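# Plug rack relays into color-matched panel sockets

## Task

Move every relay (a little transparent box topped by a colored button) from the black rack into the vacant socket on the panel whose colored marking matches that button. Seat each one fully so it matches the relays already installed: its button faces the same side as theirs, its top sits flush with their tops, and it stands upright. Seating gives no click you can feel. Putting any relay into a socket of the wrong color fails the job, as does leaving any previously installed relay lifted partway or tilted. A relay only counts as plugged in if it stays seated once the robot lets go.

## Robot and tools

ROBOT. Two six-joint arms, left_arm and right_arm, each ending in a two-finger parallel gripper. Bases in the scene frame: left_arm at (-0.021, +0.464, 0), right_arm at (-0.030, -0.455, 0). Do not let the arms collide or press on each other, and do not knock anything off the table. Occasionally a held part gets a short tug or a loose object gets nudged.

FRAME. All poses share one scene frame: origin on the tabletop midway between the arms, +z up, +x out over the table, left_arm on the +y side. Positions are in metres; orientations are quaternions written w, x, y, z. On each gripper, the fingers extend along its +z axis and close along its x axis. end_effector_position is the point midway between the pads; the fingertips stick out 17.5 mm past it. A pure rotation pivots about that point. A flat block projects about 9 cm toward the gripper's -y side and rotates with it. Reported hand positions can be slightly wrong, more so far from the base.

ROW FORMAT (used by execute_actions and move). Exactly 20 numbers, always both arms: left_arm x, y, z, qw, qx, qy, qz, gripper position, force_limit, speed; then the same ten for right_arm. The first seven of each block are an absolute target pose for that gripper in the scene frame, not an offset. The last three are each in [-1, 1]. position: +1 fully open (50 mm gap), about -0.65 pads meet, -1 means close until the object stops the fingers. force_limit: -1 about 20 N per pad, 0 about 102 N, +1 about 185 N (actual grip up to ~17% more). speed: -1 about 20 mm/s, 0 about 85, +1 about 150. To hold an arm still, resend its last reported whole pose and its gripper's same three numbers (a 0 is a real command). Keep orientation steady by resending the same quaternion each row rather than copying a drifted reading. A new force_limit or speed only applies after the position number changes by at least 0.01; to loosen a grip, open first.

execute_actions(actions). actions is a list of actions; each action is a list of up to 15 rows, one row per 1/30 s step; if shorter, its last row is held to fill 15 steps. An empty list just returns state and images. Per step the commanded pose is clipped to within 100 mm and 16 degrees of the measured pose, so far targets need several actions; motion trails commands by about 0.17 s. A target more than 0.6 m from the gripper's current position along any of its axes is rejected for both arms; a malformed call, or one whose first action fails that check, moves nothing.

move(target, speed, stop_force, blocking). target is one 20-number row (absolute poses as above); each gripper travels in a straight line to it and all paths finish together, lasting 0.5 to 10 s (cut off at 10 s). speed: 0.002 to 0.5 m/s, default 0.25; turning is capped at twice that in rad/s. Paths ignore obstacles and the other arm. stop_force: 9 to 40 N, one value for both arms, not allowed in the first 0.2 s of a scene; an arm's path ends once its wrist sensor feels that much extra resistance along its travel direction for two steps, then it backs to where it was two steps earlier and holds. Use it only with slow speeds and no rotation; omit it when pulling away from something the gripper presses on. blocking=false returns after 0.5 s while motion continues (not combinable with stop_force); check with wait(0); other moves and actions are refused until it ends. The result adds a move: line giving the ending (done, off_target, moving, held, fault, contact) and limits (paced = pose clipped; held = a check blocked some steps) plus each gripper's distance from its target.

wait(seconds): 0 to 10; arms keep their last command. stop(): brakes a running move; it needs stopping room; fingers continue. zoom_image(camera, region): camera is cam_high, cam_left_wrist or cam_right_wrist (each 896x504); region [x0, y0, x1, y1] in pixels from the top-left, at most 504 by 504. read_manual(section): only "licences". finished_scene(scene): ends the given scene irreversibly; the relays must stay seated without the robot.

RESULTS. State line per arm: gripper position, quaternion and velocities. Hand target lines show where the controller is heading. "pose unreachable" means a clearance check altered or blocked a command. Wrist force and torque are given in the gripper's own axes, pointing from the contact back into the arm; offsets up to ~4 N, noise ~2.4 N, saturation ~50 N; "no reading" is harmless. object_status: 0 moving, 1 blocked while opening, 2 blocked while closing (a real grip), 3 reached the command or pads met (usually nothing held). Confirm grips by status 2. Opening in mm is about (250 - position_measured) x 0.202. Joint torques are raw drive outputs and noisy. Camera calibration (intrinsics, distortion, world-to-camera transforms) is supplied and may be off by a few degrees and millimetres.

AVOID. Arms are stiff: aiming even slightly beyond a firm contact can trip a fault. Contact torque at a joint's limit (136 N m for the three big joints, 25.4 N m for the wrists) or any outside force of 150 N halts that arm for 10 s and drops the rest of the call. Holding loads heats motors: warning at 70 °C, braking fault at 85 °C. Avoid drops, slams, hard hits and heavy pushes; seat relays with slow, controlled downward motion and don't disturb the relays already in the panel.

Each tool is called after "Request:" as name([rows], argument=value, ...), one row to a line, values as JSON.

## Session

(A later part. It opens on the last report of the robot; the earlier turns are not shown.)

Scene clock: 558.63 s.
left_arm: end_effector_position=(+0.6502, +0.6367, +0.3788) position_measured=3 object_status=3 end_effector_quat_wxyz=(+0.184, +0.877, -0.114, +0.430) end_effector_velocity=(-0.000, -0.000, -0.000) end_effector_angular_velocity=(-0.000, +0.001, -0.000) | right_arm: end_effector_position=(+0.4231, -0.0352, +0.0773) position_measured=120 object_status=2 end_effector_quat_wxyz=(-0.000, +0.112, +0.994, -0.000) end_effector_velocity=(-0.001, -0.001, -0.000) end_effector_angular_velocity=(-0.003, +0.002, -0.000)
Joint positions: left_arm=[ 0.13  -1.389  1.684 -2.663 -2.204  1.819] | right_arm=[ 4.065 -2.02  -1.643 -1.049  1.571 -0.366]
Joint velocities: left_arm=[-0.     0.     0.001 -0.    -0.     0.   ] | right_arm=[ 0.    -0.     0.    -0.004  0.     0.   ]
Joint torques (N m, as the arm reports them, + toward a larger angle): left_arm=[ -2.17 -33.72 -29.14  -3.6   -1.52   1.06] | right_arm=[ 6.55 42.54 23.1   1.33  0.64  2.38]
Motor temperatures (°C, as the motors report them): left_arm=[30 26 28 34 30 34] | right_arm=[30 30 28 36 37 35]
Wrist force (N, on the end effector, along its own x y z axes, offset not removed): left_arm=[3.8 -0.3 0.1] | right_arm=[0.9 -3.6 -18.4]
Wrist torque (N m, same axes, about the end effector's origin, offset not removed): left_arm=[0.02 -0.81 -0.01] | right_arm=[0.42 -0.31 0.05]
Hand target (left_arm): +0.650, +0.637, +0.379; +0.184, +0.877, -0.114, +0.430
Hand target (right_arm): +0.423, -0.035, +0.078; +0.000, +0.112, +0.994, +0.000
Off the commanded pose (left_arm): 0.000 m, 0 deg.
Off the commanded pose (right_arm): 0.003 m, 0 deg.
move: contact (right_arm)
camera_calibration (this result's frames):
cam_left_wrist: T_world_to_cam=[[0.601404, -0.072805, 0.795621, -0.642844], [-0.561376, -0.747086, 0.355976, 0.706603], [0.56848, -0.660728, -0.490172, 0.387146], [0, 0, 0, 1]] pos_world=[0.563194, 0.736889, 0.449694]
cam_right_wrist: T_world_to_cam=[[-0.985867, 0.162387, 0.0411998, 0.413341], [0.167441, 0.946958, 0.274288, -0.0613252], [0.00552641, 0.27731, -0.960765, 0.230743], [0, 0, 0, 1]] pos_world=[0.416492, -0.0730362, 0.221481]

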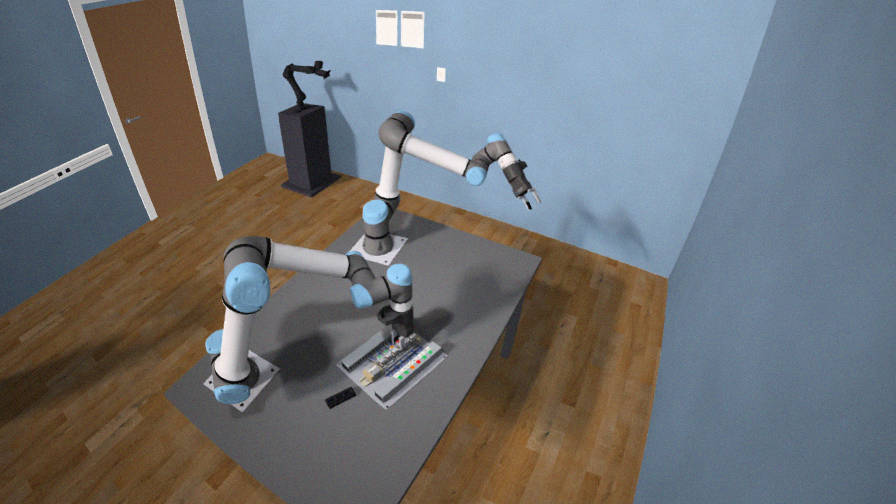

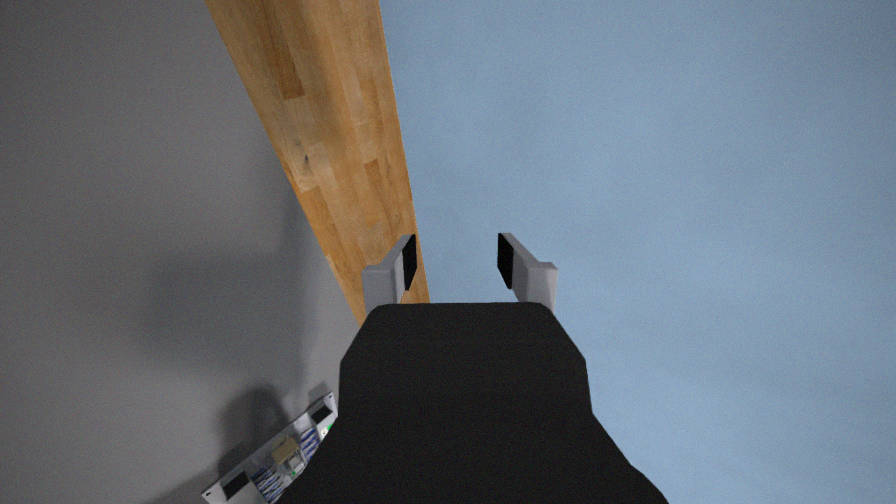

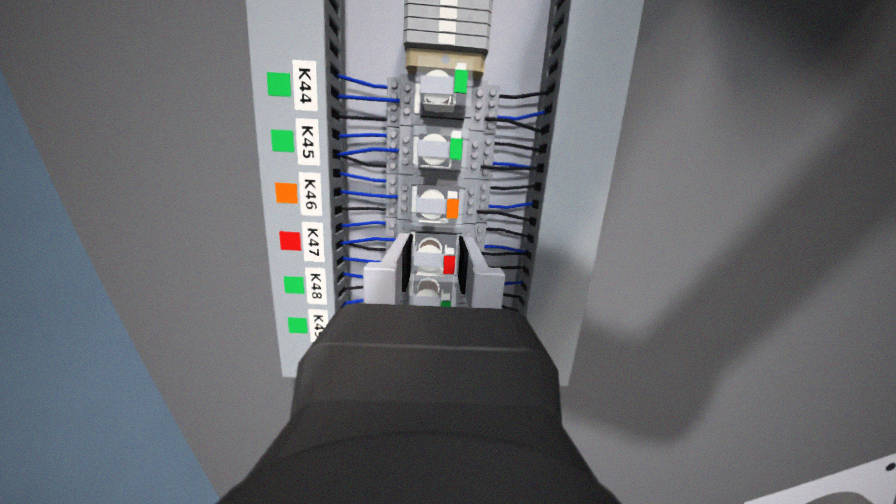

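Good sign (−18 N at 0.0773). Push to seat.

Request:
move(target=[0.6502,0.6367,0.3788,0.184,0.877,-0.114,0.430,1,0,0,0.4232,-0.0351,0.070,0,0.1123,0.9937,0,-1,-0.4,-0.5], speed=0.003, stop_force=40)

Scene clock: 565.43 s.
left_arm: end_effector_position=(+0.6502, +0.6367, +0.3788) position_measured=3 object_status=3 end_effector_quat_wxyz=(+0.184, +0.877, -0.114, +0.430) end_effector_velocity=(+0.000, +0.000, +0.001) end_effector_angular_velocity=(+0.000, -0.002, +0.000) | right_arm: end_effector_position=(+0.4232, -0.0351, +0.0724) position_measured=120 object_status=2 end_effector_quat_wxyz=(-0.000, +0.112, +0.994, -0.000) end_effector_velocity=(-0.000, -0.001, -0.001) end_effector_angular_velocity=(-0.003, +0.002, -0.000)
Joint positions: left_arm=[ 0.13  -1.389  1.684 -2.663 -2.204  1.819] | right_arm=[ 4.065 -2.026 -1.649 -1.038  1.571 -0.366]
Joint velocities: left_arm=[ 0.001  0.    -0.001 -0.    -0.     0.   ] | right_arm=[-0.    -0.001  0.    -0.003  0.    -0.   ]
Joint torques (N m, as the arm reports them, + toward a larger angle): left_arm=[ -1.69 -33.96 -29.64  -3.64  -1.89   1.39] | right_arm=[ 5.57 15.37  6.26  1.51  0.51  2.37]
Motor temperatures (°C, as the motors report them): left_arm=[30 26 28 34 30 34] | right_arm=[30 30 28 36 37 35]
Wrist force (N, on the end effector, along its own x y z axes, offset not removed): left_arm=[2.6 -1.1 -0.4] | right_arm=[2.5 -12.3 -50.0]
Wrist torque (N m, same axes, about the end effector's origin, offset not removed): left_arm=[-0.12 -0.59 0.09] | right_arm=[0.55 0.10 0.13]
Hand target (left_arm): +0.650, +0.637, +0.379; +0.184, +0.877, -0.114, +0.430
Hand target (right_arm): +0.423, -0.035, +0.073; +0.000, +0.112, +0.994, +0.000
Off the commanded pose (left_arm): 0.000 m, 0 deg.
Off the commanded pose (right_arm): 0.002 m, 0 deg.
move: contact (right_arm)
camera_calibration (this result's frames):
cam_left_wrist: T_world_to_cam=[[0.601404, -0.072805, 0.795621, -0.642844], [-0.561376, -0.747086, 0.355977, 0.706603], [0.56848, -0.660728, -0.490172, 0.387146], [0, 0, 0, 1]] pos_world=[0.563194, 0.736889, 0.449694]
cam_right_wrist: T_world_to_cam=[[-0.98587, 0.162383, 0.0411351, 0.413569], [0.167418, 0.946922, 0.274425, -0.0600213], [0.00561025, 0.277434, -0.960728, 0.225974], [0, 0, 0, 1]] pos_world=[0.416507, -0.073014, 0.216558]

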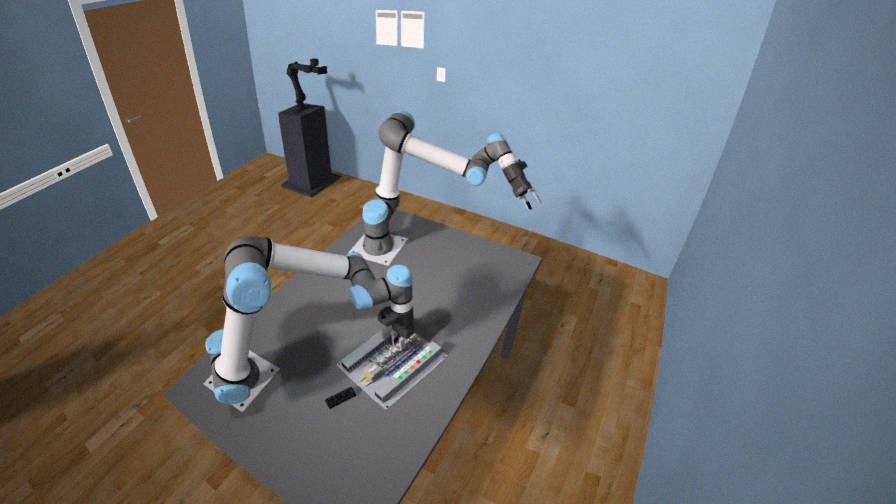

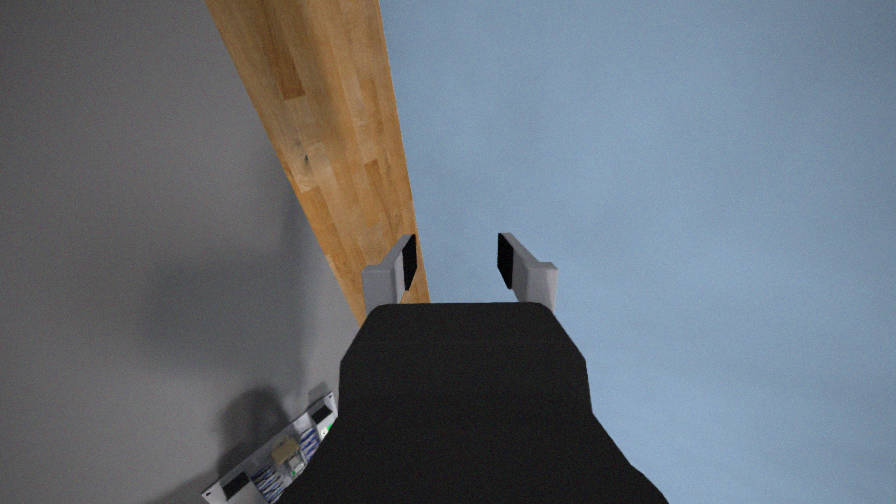

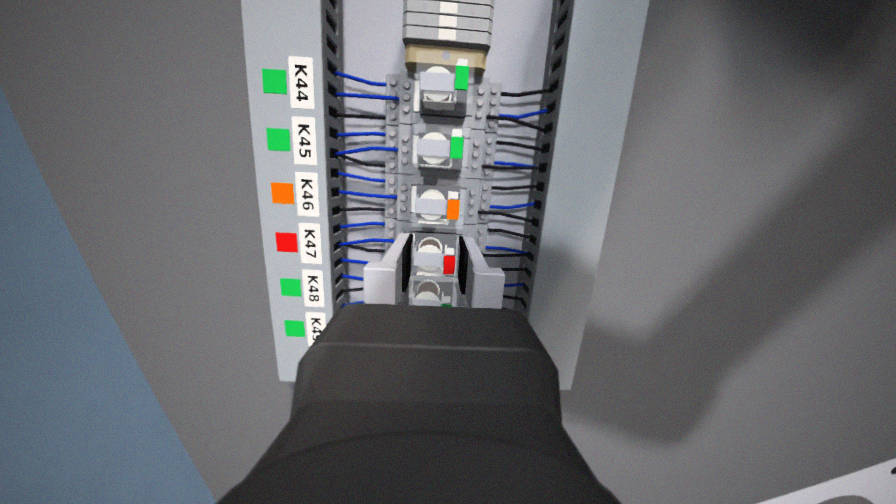

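Request:
wait(seconds=0)

Scene clock: 568.23 s.
left_arm: end_effector_position=(+0.6502, +0.6367, +0.3788) position_measured=3 object_status=3 end_effector_quat_wxyz=(+0.184, +0.877, -0.114, +0.430) end_effector_velocity=(-0.000, +0.000, -0.001) end_effector_angular_velocity=(-0.000, +0.002, +0.001) | right_arm: end_effector_position=(+0.4232, -0.0351, +0.0726) position_measured=120 object_status=2 end_effector_quat_wxyz=(+0.000, +0.112, +0.994, +0.000) end_effector_velocity=(-0.000, +0.000, +0.000) end_effector_angular_velocity=(+0.000, +0.000, +0.000)
Joint positions: left_arm=[ 0.13  -1.389  1.684 -2.663 -2.204  1.819] | right_arm=[ 4.065 -2.026 -1.648 -1.038  1.571 -0.366]
Joint velocities: left_arm=[ 0.    -0.     0.002 -0.     0.    -0.   ] | right_arm=[ 0.     0.     0.    -0.001  0.    -0.   ]
Joint torques (N m, as the arm reports them, + toward a larger angle): left_arm=[ -2.18 -33.92 -30.07  -3.64  -1.88   0.97] | right_arm=[ 3.94 32.91 23.23  4.52  0.77  2.37]
Motor temperatures (°C, as the motors report them): left_arm=[30 26 28 34 30 34] | right_arm=[30 30 28 36 37 35]
Wrist force (N, on the end effector, along its own x y z axes, offset not removed): left_arm=[2.8 0.5 0.4] | right_arm=[3.0 -9.8 -38.8]
Wrist torque (N m, same axes, about the end effector's origin, offset not removed): left_arm=[0.15 -0.66 0.10] | right_arm=[0.47 -0.33 -0.01]
Hand target (left_arm): +0.650, +0.637, +0.379; +0.184, +0.877, -0.114, +0.430
Hand target (right_arm): +0.423, -0.035, +0.073; +0.000, +0.112, +0.994, +0.000
Off the commanded pose (left_arm): 0.000 m, 0 deg.
Off the commanded pose (right_arm): 0.003 m, 0 deg.
camera_calibration (this result's frames):
cam_left_wrist: T_world_to_cam=[[0.601404, -0.0728052, 0.795621, -0.642844], [-0.561376, -0.747086, 0.355976, 0.706603], [0.56848, -0.660728, -0.490172, 0.387146], [0, 0, 0, 1]] pos_world=[0.563194, 0.736889, 0.449694]
cam_right_wrist: T_world_to_cam=[[-0.985871, 0.162381, 0.0411131, 0.413572], [0.16741, 0.94691, 0.274472, -0.0600959], [0.00563876, 0.277477, -0.960716, 0.226152], [0, 0, 0, 1]] pos_world=[0.416514, -0.0730029, 0.216759]

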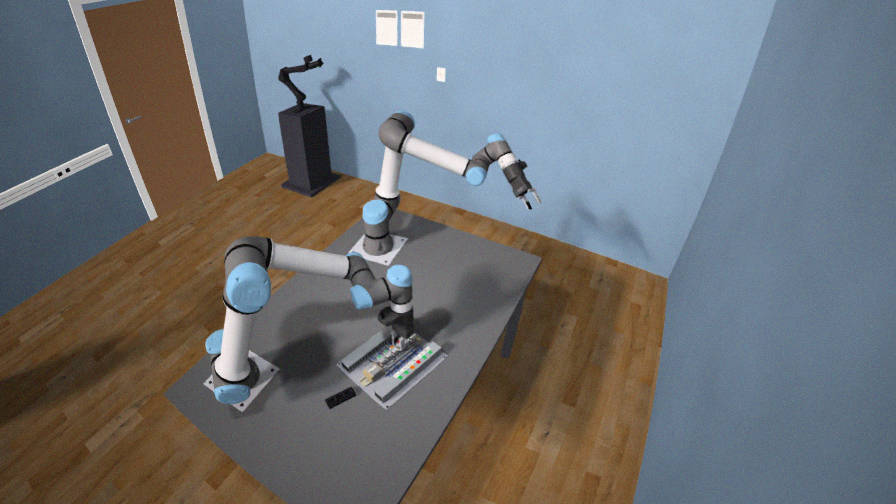

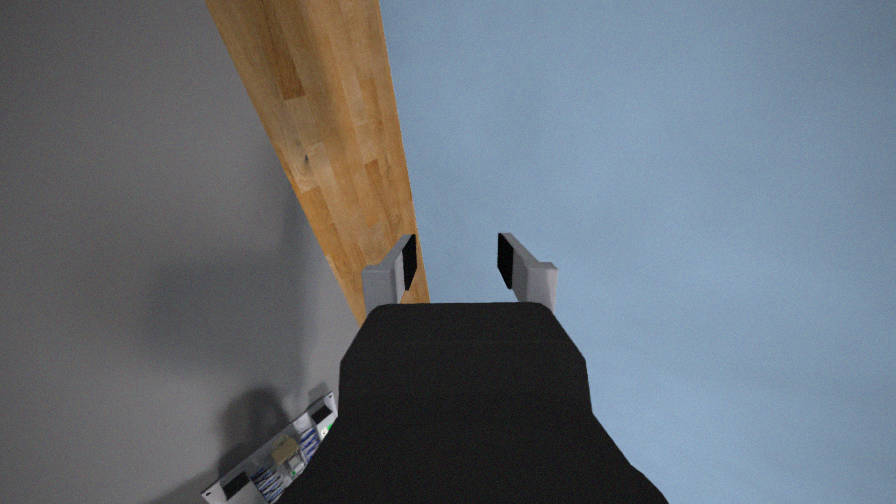

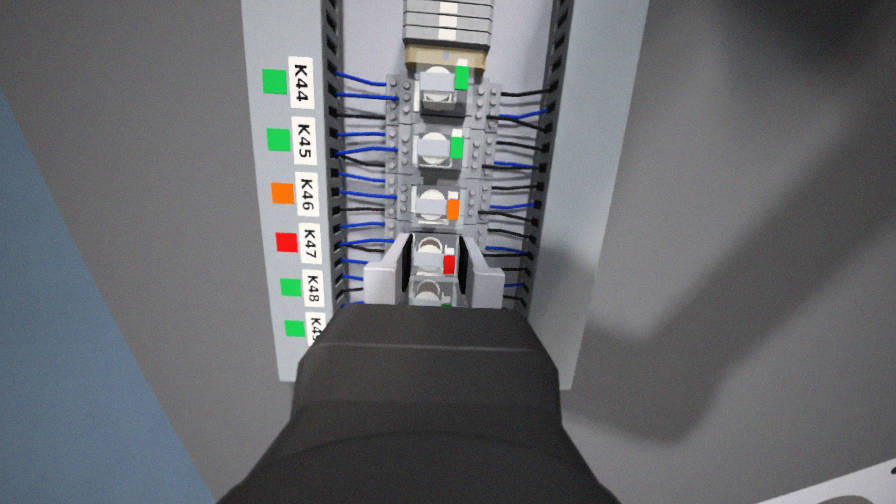

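Request:
move(target=[0.6502,0.6367,0.3788,0.184,0.877,-0.114,0.430,1,0,0,0.4232,-0.0351,0.0720,0,0.1123,0.9937,0,-1,-0.4,-0.5], speed=0.002)

Request:
move(target=[0.6502,0.6367,0.3788,0.184,0.877,-0.114,0.430,1,0,0,0.4232,-0.0351,0.0732,0,0.1123,0.9937,0,1,-0.4,0], speed=0.005)

Request:
move(target=[0.6502,0.6367,0.3788,0.184,0.877,-0.114,0.430,1,0,0,0.4232,-0.0351,0.112,0,0.1123,0.9937,0,1,-0.4,0], speed=0.1)

Scene clock: 573.30 s.
left_arm: end_effector_position=(+0.6502, +0.6367, +0.3788) position_measured=3 object_status=3 end_effector_quat_wxyz=(+0.184, +0.877, -0.114, +0.430) end_effector_velocity=(+0.000, +0.001, +0.001) end_effector_angular_velocity=(+0.000, -0.001, +0.001) | right_arm: end_effector_position=(+0.4232, -0.0350, +0.0722) position_measured=120 object_status=2 end_effector_quat_wxyz=(+0.000, +0.112, +0.994, +0.000) end_effector_velocity=(+0.000, +0.000, -0.000) end_effector_angular_velocity=(+0.001, -0.000, -0.000)
Joint positions: left_arm=[ 0.13  -1.389  1.684 -2.663 -2.204  1.819] | right_arm=[ 4.065 -2.026 -1.649 -1.037  1.571 -0.366]
Joint velocities: left_arm=[ 0.001 -0.    -0.001 -0.001 -0.    -0.   ] | right_arm=[-0.    -0.    -0.001  0.002  0.    -0.   ]
Joint torques (N m, as the arm reports them, + toward a larger angle): left_arm=[ -1.97 -34.08 -29.94  -4.04  -1.95   0.92] | right_arm=[ 4.07 -7.24 -6.57  4.79  0.49  2.15]
Motor temperatures (°C, as the motors report them): left_arm=[30 26 28 34 30 34] | right_arm=[30 30 28 36 37 35]
Wrist force (N, on the end effector, along its own x y z axes, offset not removed): left_arm=[2.7 0.4 0.5] | right_arm=[6.0 -14.1 -50.0]
Wrist torque (N m, same axes, about the end effector's origin, offset not removed): left_arm=[0.21 -0.72 0.10] | right_arm=[0.98 0.03 0.02]
Hand target (left_arm): +0.650, +0.637, +0.379; +0.184, +0.877, -0.114, +0.430
Hand target (right_arm): +0.423, -0.035, +0.072; -0.000, +0.112, +0.994, -0.000
Off the commanded pose (left_arm): 0.000 m, 0 deg.
Off the commanded pose (right_arm): 0.000 m, 0 deg.
move: done
camera_calibration (this result's frames):
cam_left_wrist: T_world_to_cam=[[0.601404, -0.0728048, 0.795621, -0.642844], [-0.561376, -0.747086, 0.355977, 0.706603], [0.56848, -0.660728, -0.490172, 0.387146], [0, 0, 0, 1]] pos_world=[0.563194, 0.736889, 0.449694]
cam_right_wrist: T_world_to_cam=[[-0.985879, 0.16237, 0.0409724, 0.41364], [0.167358, 0.946833, 0.27477, -0.0600719], [0.00582028, 0.277747, -0.960637, 0.225679], [0, 0, 0, 1]] pos_world=[0.416539, -0.0729662, 0.216354]

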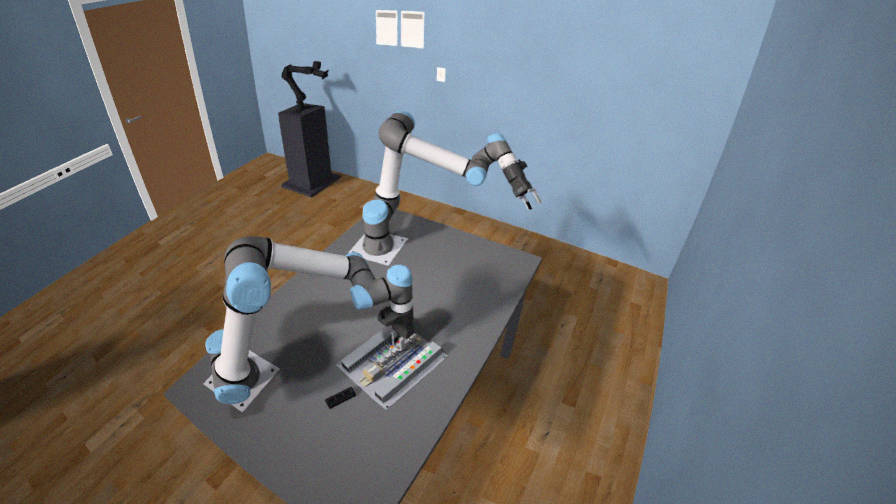

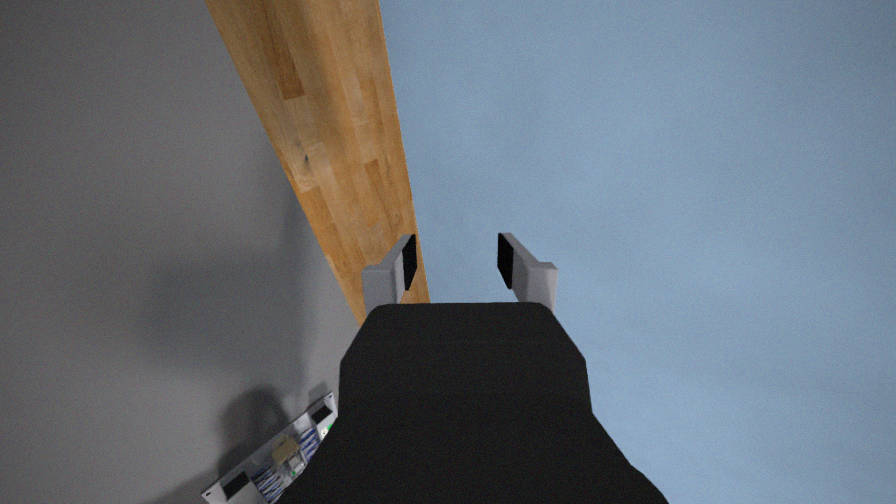

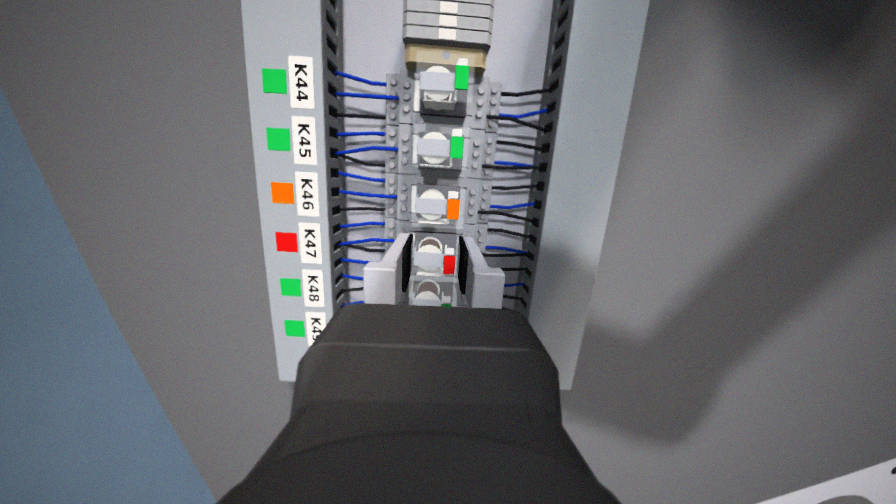

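Scene clock: 574.00 s.
left_arm: end_effector_position=(+0.6502, +0.6367, +0.3788) position_measured=3 object_status=3 end_effector_quat_wxyz=(+0.184, +0.877, -0.114, +0.430) end_effector_velocity=(-0.000, +0.000, -0.000) end_effector_angular_velocity=(-0.001, +0.001, +0.000) | right_arm: end_effector_position=(+0.4232, -0.0351, +0.0731) position_measured=3 object_status=3 end_effector_quat_wxyz=(-0.000, +0.112, +0.994, -0.000) end_effector_velocity=(+0.000, +0.000, +0.000) end_effector_angular_velocity=(+0.000, -0.000, +0.000)
Joint positions: left_arm=[ 0.13  -1.389  1.684 -2.663 -2.204  1.819] | right_arm=[ 4.065 -2.025 -1.648 -1.04   1.571 -0.366]
Joint velocities: left_arm=[ 0.     0.     0.001 -0.    -0.    -0.   ] | right_arm=[ 0.     0.     0.001 -0.001 -0.    -0.   ]
Joint torques (N m, as the arm reports them, + toward a larger angle): left_arm=[ -1.71 -33.97 -30.55  -3.5   -1.82   1.2 ] | right_arm=[ 3.1  57.04 34.04  1.53  0.41  1.99]
Motor temperatures (°C, as the motors report them): left_arm=[30 26 28 34 30 34] | right_arm=[30 30 28 36 37 35]
Wrist force (N, on the end effector, along its own x y z axes, offset not removed): left_arm=[2.9 -0.5 -0.6] | right_arm=[2.0 0.0 0.8]
Wrist torque (N m, same axes, about the end effector's origin, offset not removed): left_arm=[0.01 -0.64 0.09] | right_arm=[0.12 -0.31 -0.07]
Hand target (left_arm): +0.650, +0.637, +0.379; +0.184, +0.877, -0.114, +0.430
Hand target (right_arm): +0.423, -0.035, +0.073; +0.000, +0.112, +0.994, +0.000
Off the commanded pose (left_arm): 0.000 m, 0 deg.
Off the commanded pose (right_arm): 0.000 m, 0 deg.
move: done
camera_calibration (this result's frames):
cam_left_wrist: T_world_to_cam=[[0.601404, -0.072805, 0.795621, -0.642844], [-0.561376, -0.747086, 0.355977, 0.706603], [0.56848, -0.660728, -0.490172, 0.387146], [0, 0, 0, 1]] pos_world=[0.563194, 0.736889, 0.449694]
cam_right_wrist: T_world_to_cam=[[-0.985869, 0.162384, 0.0411459, 0.413552], [0.167422, 0.946928, 0.274402, -0.0602448], [0.00559634, 0.277414, -0.960734, 0.226658], [0, 0, 0, 1]] pos_world=[0.416526, -0.0729848, 0.217274]

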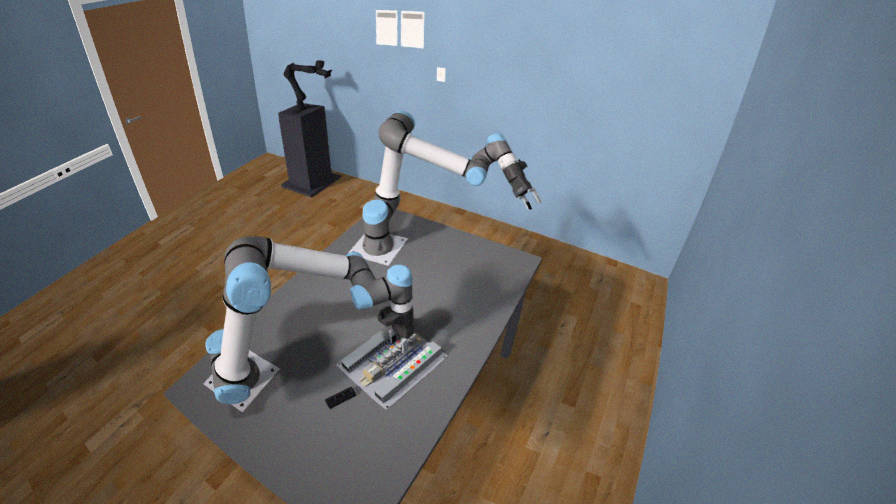

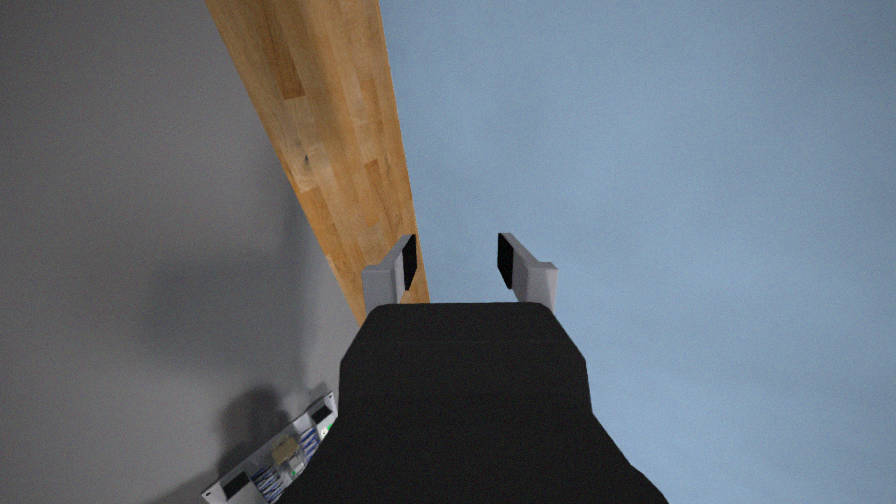

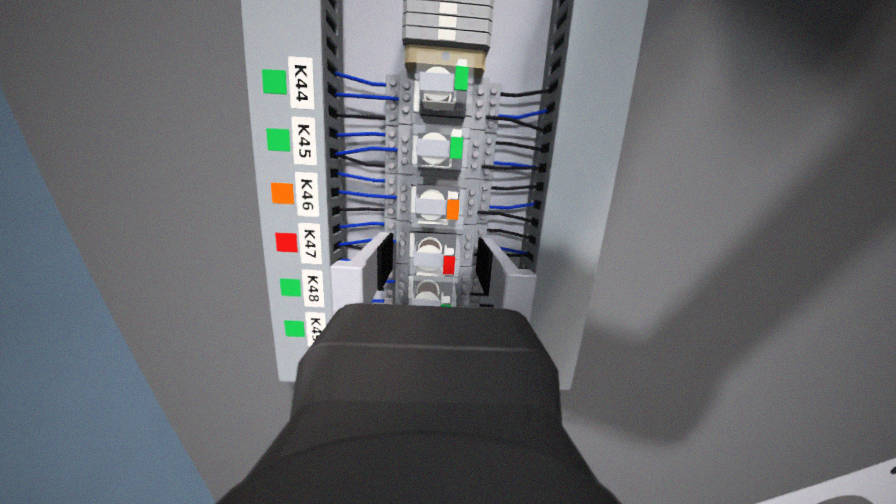

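Scene clock: 574.90 s.
left_arm: end_effector_position=(+0.6502, +0.6367, +0.3788) position_measured=3 object_status=3 end_effector_quat_wxyz=(+0.184, +0.877, -0.114, +0.430) end_effector_velocity=(+0.000, +0.000, +0.001) end_effector_angular_velocity=(-0.000, -0.001, +0.000) | right_arm: end_effector_position=(+0.4232, -0.0350, +0.1117) position_measured=3 object_status=3 end_effector_quat_wxyz=(+0.000, +0.112, +0.994, +0.000) end_effector_velocity=(+0.000, +0.000, +0.003) end_effector_angular_velocity=(+0.001, -0.001, +0.000)
Joint positions: left_arm=[ 0.13  -1.389  1.684 -2.663 -2.204  1.819] | right_arm=[ 4.065 -1.983 -1.601 -1.129  1.571 -0.366]
Joint velocities: left_arm=[ 0.    -0.    -0.002  0.001 -0.    -0.   ] | right_arm=[-0.     0.003  0.004 -0.005 -0.    -0.   ]
Joint torques (N m, as the arm reports them, + toward a larger angle): left_arm=[ -1.52 -34.48 -31.35  -3.78  -1.7    1.15] | right_arm=[-1.15 54.44 34.44  1.63 -0.42  0.66]
Motor temperatures (°C, as the motors report them): left_arm=[30 26 28 34 30 34] | right_arm=[30 30 28 36 37 35]
Wrist force (N, on the end effector, along its own x y z axes, offset not removed): left_arm=[1.8 -1.7 -0.2] | right_arm=[0.4 1.6 -0.6]
Wrist torque (N m, same axes, about the end effector's origin, offset not removed): left_arm=[-0.24 -0.48 0.09] | right_arm=[0.35 -0.06 0.04]
Hand target (left_arm): +0.650, +0.637, +0.379; +0.184, +0.877, -0.114, +0.430
Hand target (right_arm): +0.423, -0.035, +0.112; +0.000, +0.112, +0.994, +0.000
Off the commanded pose (left_arm): 0.000 m, 0 deg.
Off the commanded pose (right_arm): 0.000 m, 0 deg.
move: done
camera_calibration (this result's frames):
cam_left_wrist: T_world_to_cam=[[0.601404, -0.0728052, 0.795621, -0.642844], [-0.561376, -0.747086, 0.355977, 0.706603], [0.56848, -0.660728, -0.490172, 0.387146], [0, 0, 0, 1]] pos_world=[0.563194, 0.736889, 0.449694]
cam_right_wrist: T_world_to_cam=[[-0.985871, 0.162382, 0.0411164, 0.412007], [0.167411, 0.946912, 0.274465, -0.0709184], [0.00563439, 0.27747, -0.960718, 0.263693], [0, 0, 0, 1]] pos_world=[0.416572, -0.0729159, 0.255859]

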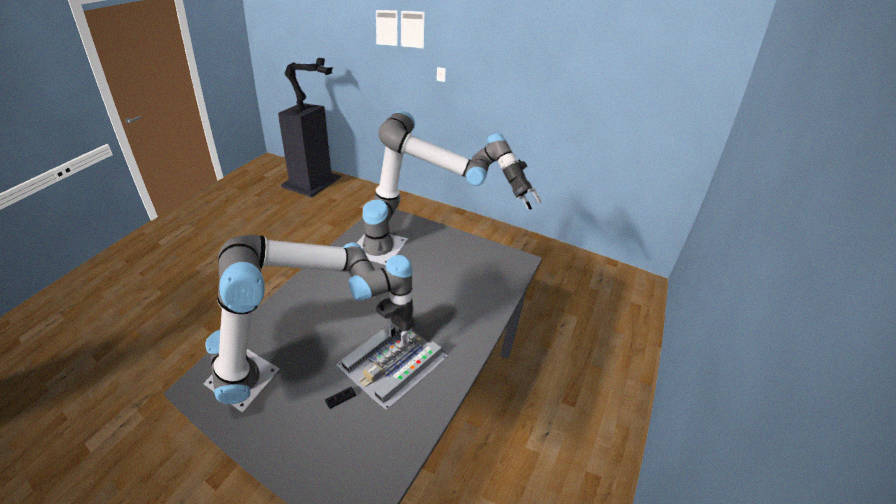

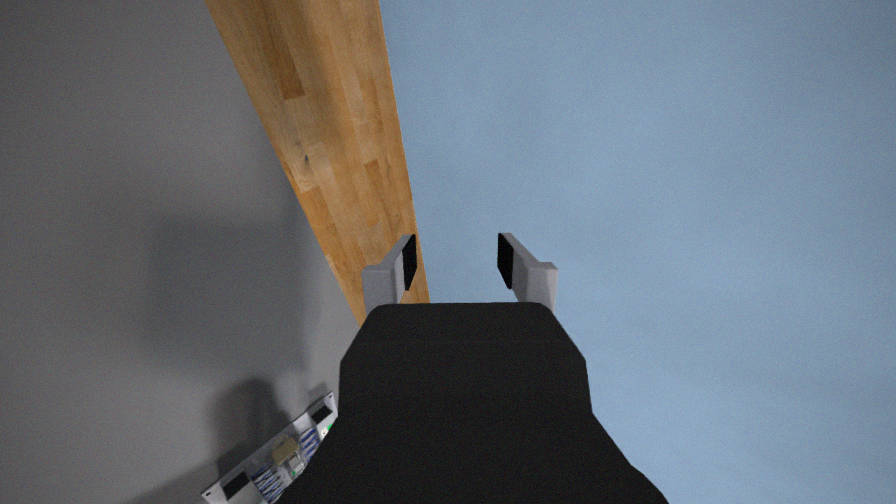

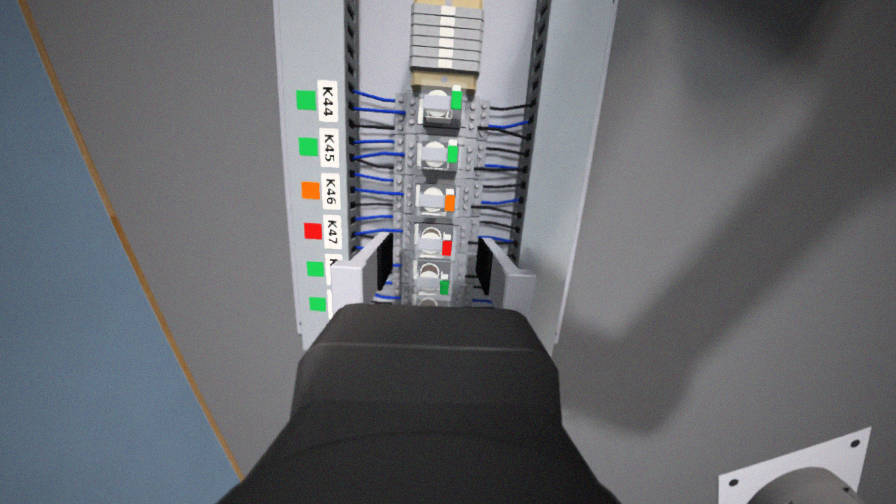

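Request:
move(target=[0.6502,0.6367,0.3788,0.184,0.877,-0.114,0.430,1,0,0,0.4232,-0.0351,0.089,0,0.1123,0.9937,0,-1,-0.4,1], speed=0.04)

Request:
move(target=[0.6502,0.6367,0.3788,0.184,0.877,-0.114,0.430,1,0,0,0.4232,-0.0351,0.082,0,0.1123,0.9937,0,-1,-0.4,1], speed=0.003, stop_force=12)

Scene clock: 580.23 s.
left_arm: end_effector_position=(+0.6502, +0.6367, +0.3788) position_measured=3 object_status=3 end_effector_quat_wxyz=(+0.184, +0.877, -0.114, +0.430) end_effector_velocity=(+0.000, -0.000, -0.000) end_effector_angular_velocity=(+0.000, +0.000, -0.000) | right_arm: end_effector_position=(+0.4232, -0.0351, +0.0893) position_measured=252 object_status=3 end_effector_quat_wxyz=(-0.000, +0.112, +0.994, -0.000) end_effector_velocity=(-0.000, -0.000, -0.002) end_effector_angular_velocity=(-0.001, +0.000, -0.000)
Joint positions: left_arm=[ 0.13  -1.389  1.684 -2.663 -2.204  1.819] | right_arm=[ 4.065 -2.006 -1.629 -1.077  1.571 -0.366]
Joint velocities: left_arm=[-0.001  0.     0.    -0.     0.    -0.   ] | right_arm=[-0.    -0.003 -0.003  0.005  0.     0.   ]
Joint torques (N m, as the arm reports them, + toward a larger angle): left_arm=[ -0.91 -34.14 -31.33  -3.87  -1.91   1.14] | right_arm=[-6.59 30.84 11.24  4.75 -0.85  0.  ]
Motor temperatures (°C, as the motors report them): left_arm=[30 26 28 34 30 34] | right_arm=[30 30 28 36 37 35]
Wrist force (N, on the end effector, along its own x y z axes, offset not removed): left_arm=[2.8 -0.7 1.3] | right_arm=[1.0 2.3 0.8]
Wrist torque (N m, same axes, about the end effector's origin, offset not removed): left_arm=[0.00 -0.61 0.06] | right_arm=[0.48 -0.24 0.07]
Hand target (left_arm): +0.650, +0.637, +0.379; +0.184, +0.877, -0.114, +0.430
Hand target (right_arm): +0.423, -0.035, +0.089; -0.000, +0.112, +0.994, -0.000
Off the commanded pose (left_arm): 0.000 m, 0 deg.
Off the commanded pose (right_arm): 0.000 m, 0 deg.
move: done
camera_calibration (this result's frames):
cam_left_wrist: T_world_to_cam=[[0.601404, -0.0728049, 0.795621, -0.642844], [-0.561376, -0.747086, 0.355977, 0.706603], [0.56848, -0.660728, -0.490172, 0.387146], [0, 0, 0, 1]] pos_world=[0.563194, 0.736889, 0.449694]
cam_right_wrist: T_world_to_cam=[[-0.98587, 0.162383, 0.0411363, 0.412865], [0.167419, 0.946923, 0.274422, -0.064627], [0.00560876, 0.277432, -0.960729, 0.242183], [0, 0, 0, 1]] pos_world=[0.416493, -0.0730348, 0.233423]

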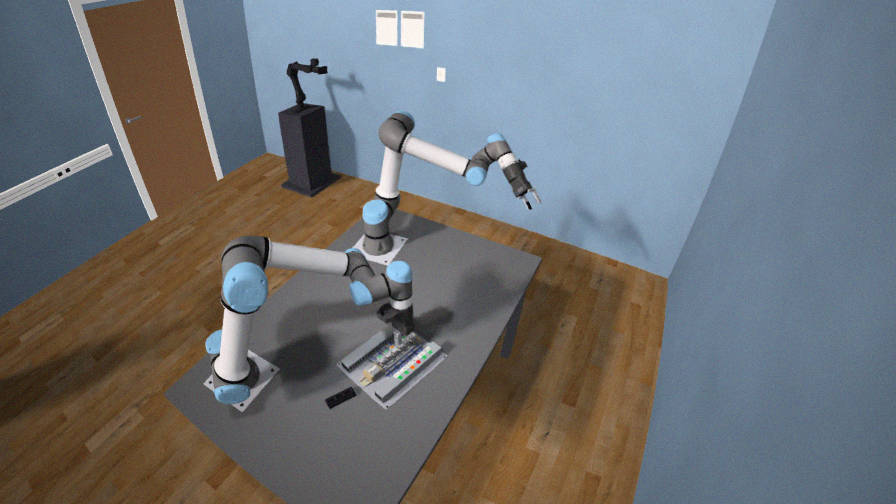

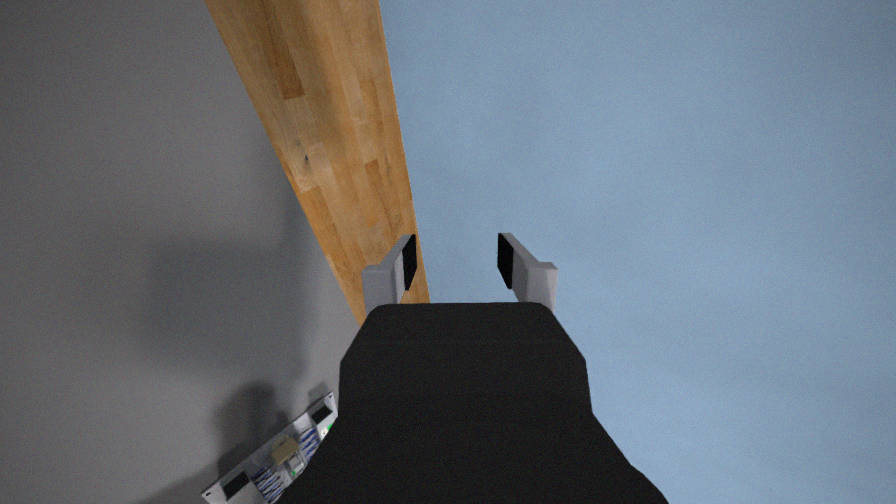

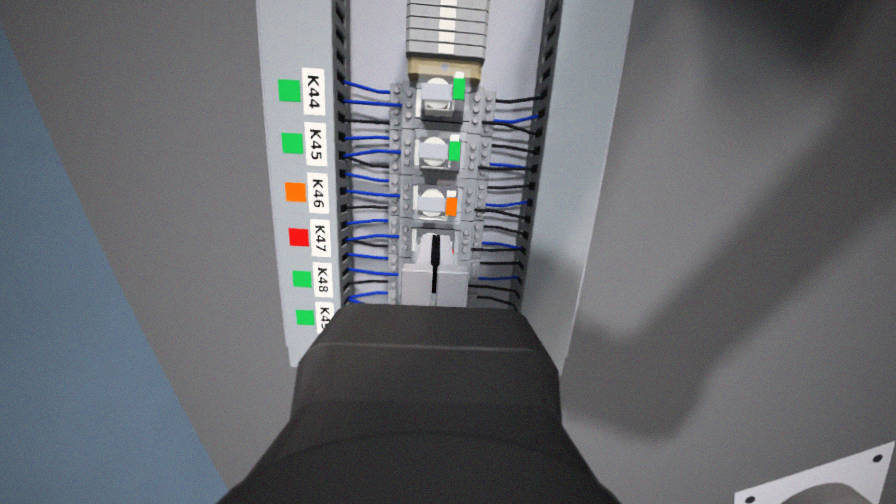

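Scene clock: 581.67 s.
left_arm: end_effector_position=(+0.6502, +0.6367, +0.3788) position_measured=3 object_status=3 end_effector_quat_wxyz=(+0.184, +0.877, -0.114, +0.430) end_effector_velocity=(+0.000, +0.001, +0.001) end_effector_angular_velocity=(+0.000, -0.002, +0.001) | right_arm: end_effector_position=(+0.4232, -0.0351, +0.0860) position_measured=252 object_status=3 end_effector_quat_wxyz=(+0.000, +0.112, +0.994, +0.000) end_effector_velocity=(-0.001, -0.001, -0.001) end_effector_angular_velocity=(-0.003, +0.002, +0.000)
Joint positions: left_arm=[ 0.13  -1.389  1.684 -2.663 -2.204  1.819] | right_arm=[ 4.065 -2.01  -1.633 -1.069  1.571 -0.366]
Joint velocities: left_arm=[ 0.001  0.    -0.002 -0.     0.    -0.001] | right_arm=[ 0.    -0.    -0.    -0.003 -0.    -0.   ]
Joint torques (N m, as the arm reports them, + toward a larger angle): left_arm=[ -0.91 -33.43 -30.62  -3.83  -1.94   1.12] | right_arm=[-7.4  34.99 17.32  0.92 -0.89 -0.03]
Motor temperatures (°C, as the motors report them): left_arm=[30 26 28 34 30 34] | right_arm=[30 30 28 36 37 35]
Wrist force (N, on the end effector, along its own x y z axes, offset not removed): left_arm=[2.8 0.8 -0.6] | right_arm=[3.6 -2.5 -22.1]
Wrist torque (N m, same axes, about the end effector's origin, offset not removed): left_arm=[0.27 -0.57 0.09] | right_arm=[0.03 0.01 0.06]
Hand target (left_arm): +0.650, +0.637, +0.379; +0.184, +0.877, -0.114, +0.430
Hand target (right_arm): +0.423, -0.035, +0.086; +0.000, +0.112, +0.994, +0.000
Off the commanded pose (left_arm): 0.000 m, 0 deg.
Off the commanded pose (right_arm): 0.004 m, 0 deg.
move: contact (right_arm)
camera_calibration (this result's frames):
cam_left_wrist: T_world_to_cam=[[0.601404, -0.0728049, 0.795621, -0.642844], [-0.561376, -0.747086, 0.355977, 0.706603], [0.56848, -0.660728, -0.490172, 0.387146], [0, 0, 0, 1]] pos_world=[0.563194, 0.736889, 0.449694]
cam_right_wrist: T_world_to_cam=[[-0.985871, 0.162382, 0.0411197, 0.413005], [0.167413, 0.946914, 0.274458, -0.0637552], [0.00563021, 0.277464, -0.96072, 0.239074], [0, 0, 0, 1]] pos_world=[0.416497, -0.0730284, 0.230199]

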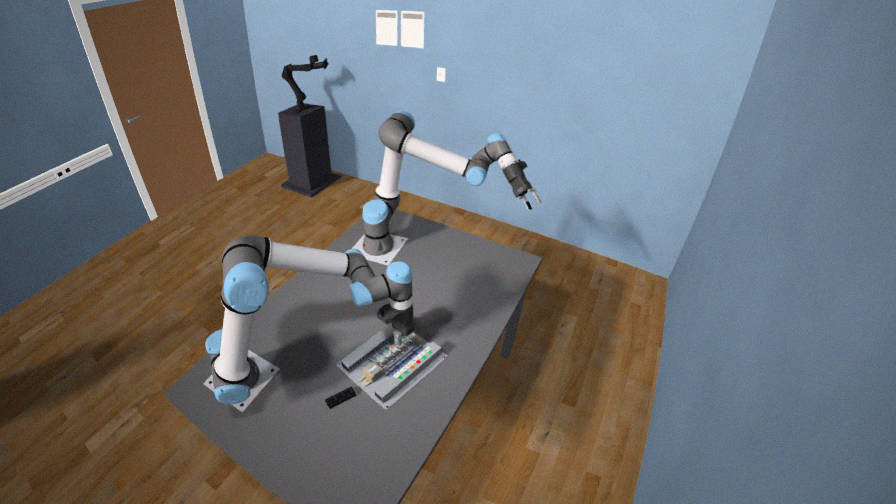

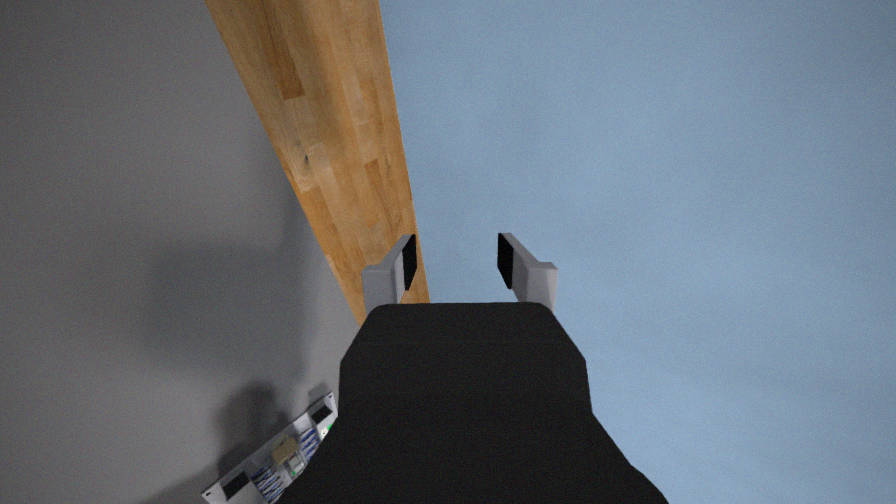

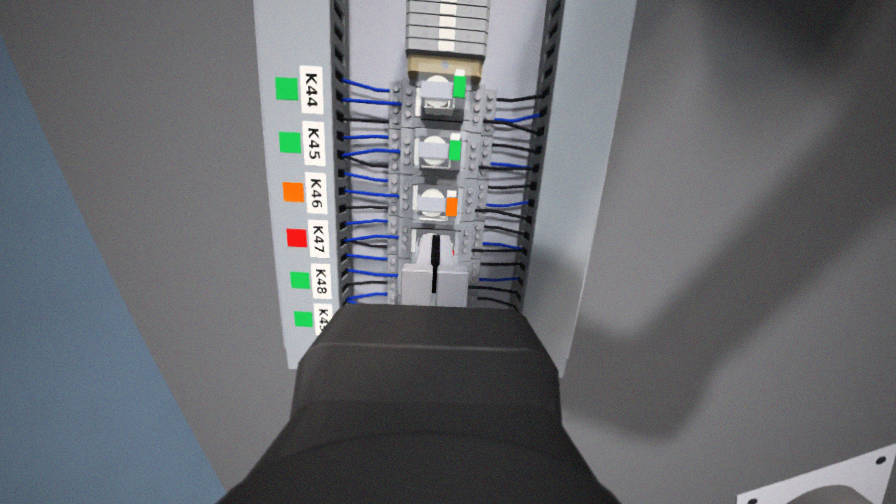

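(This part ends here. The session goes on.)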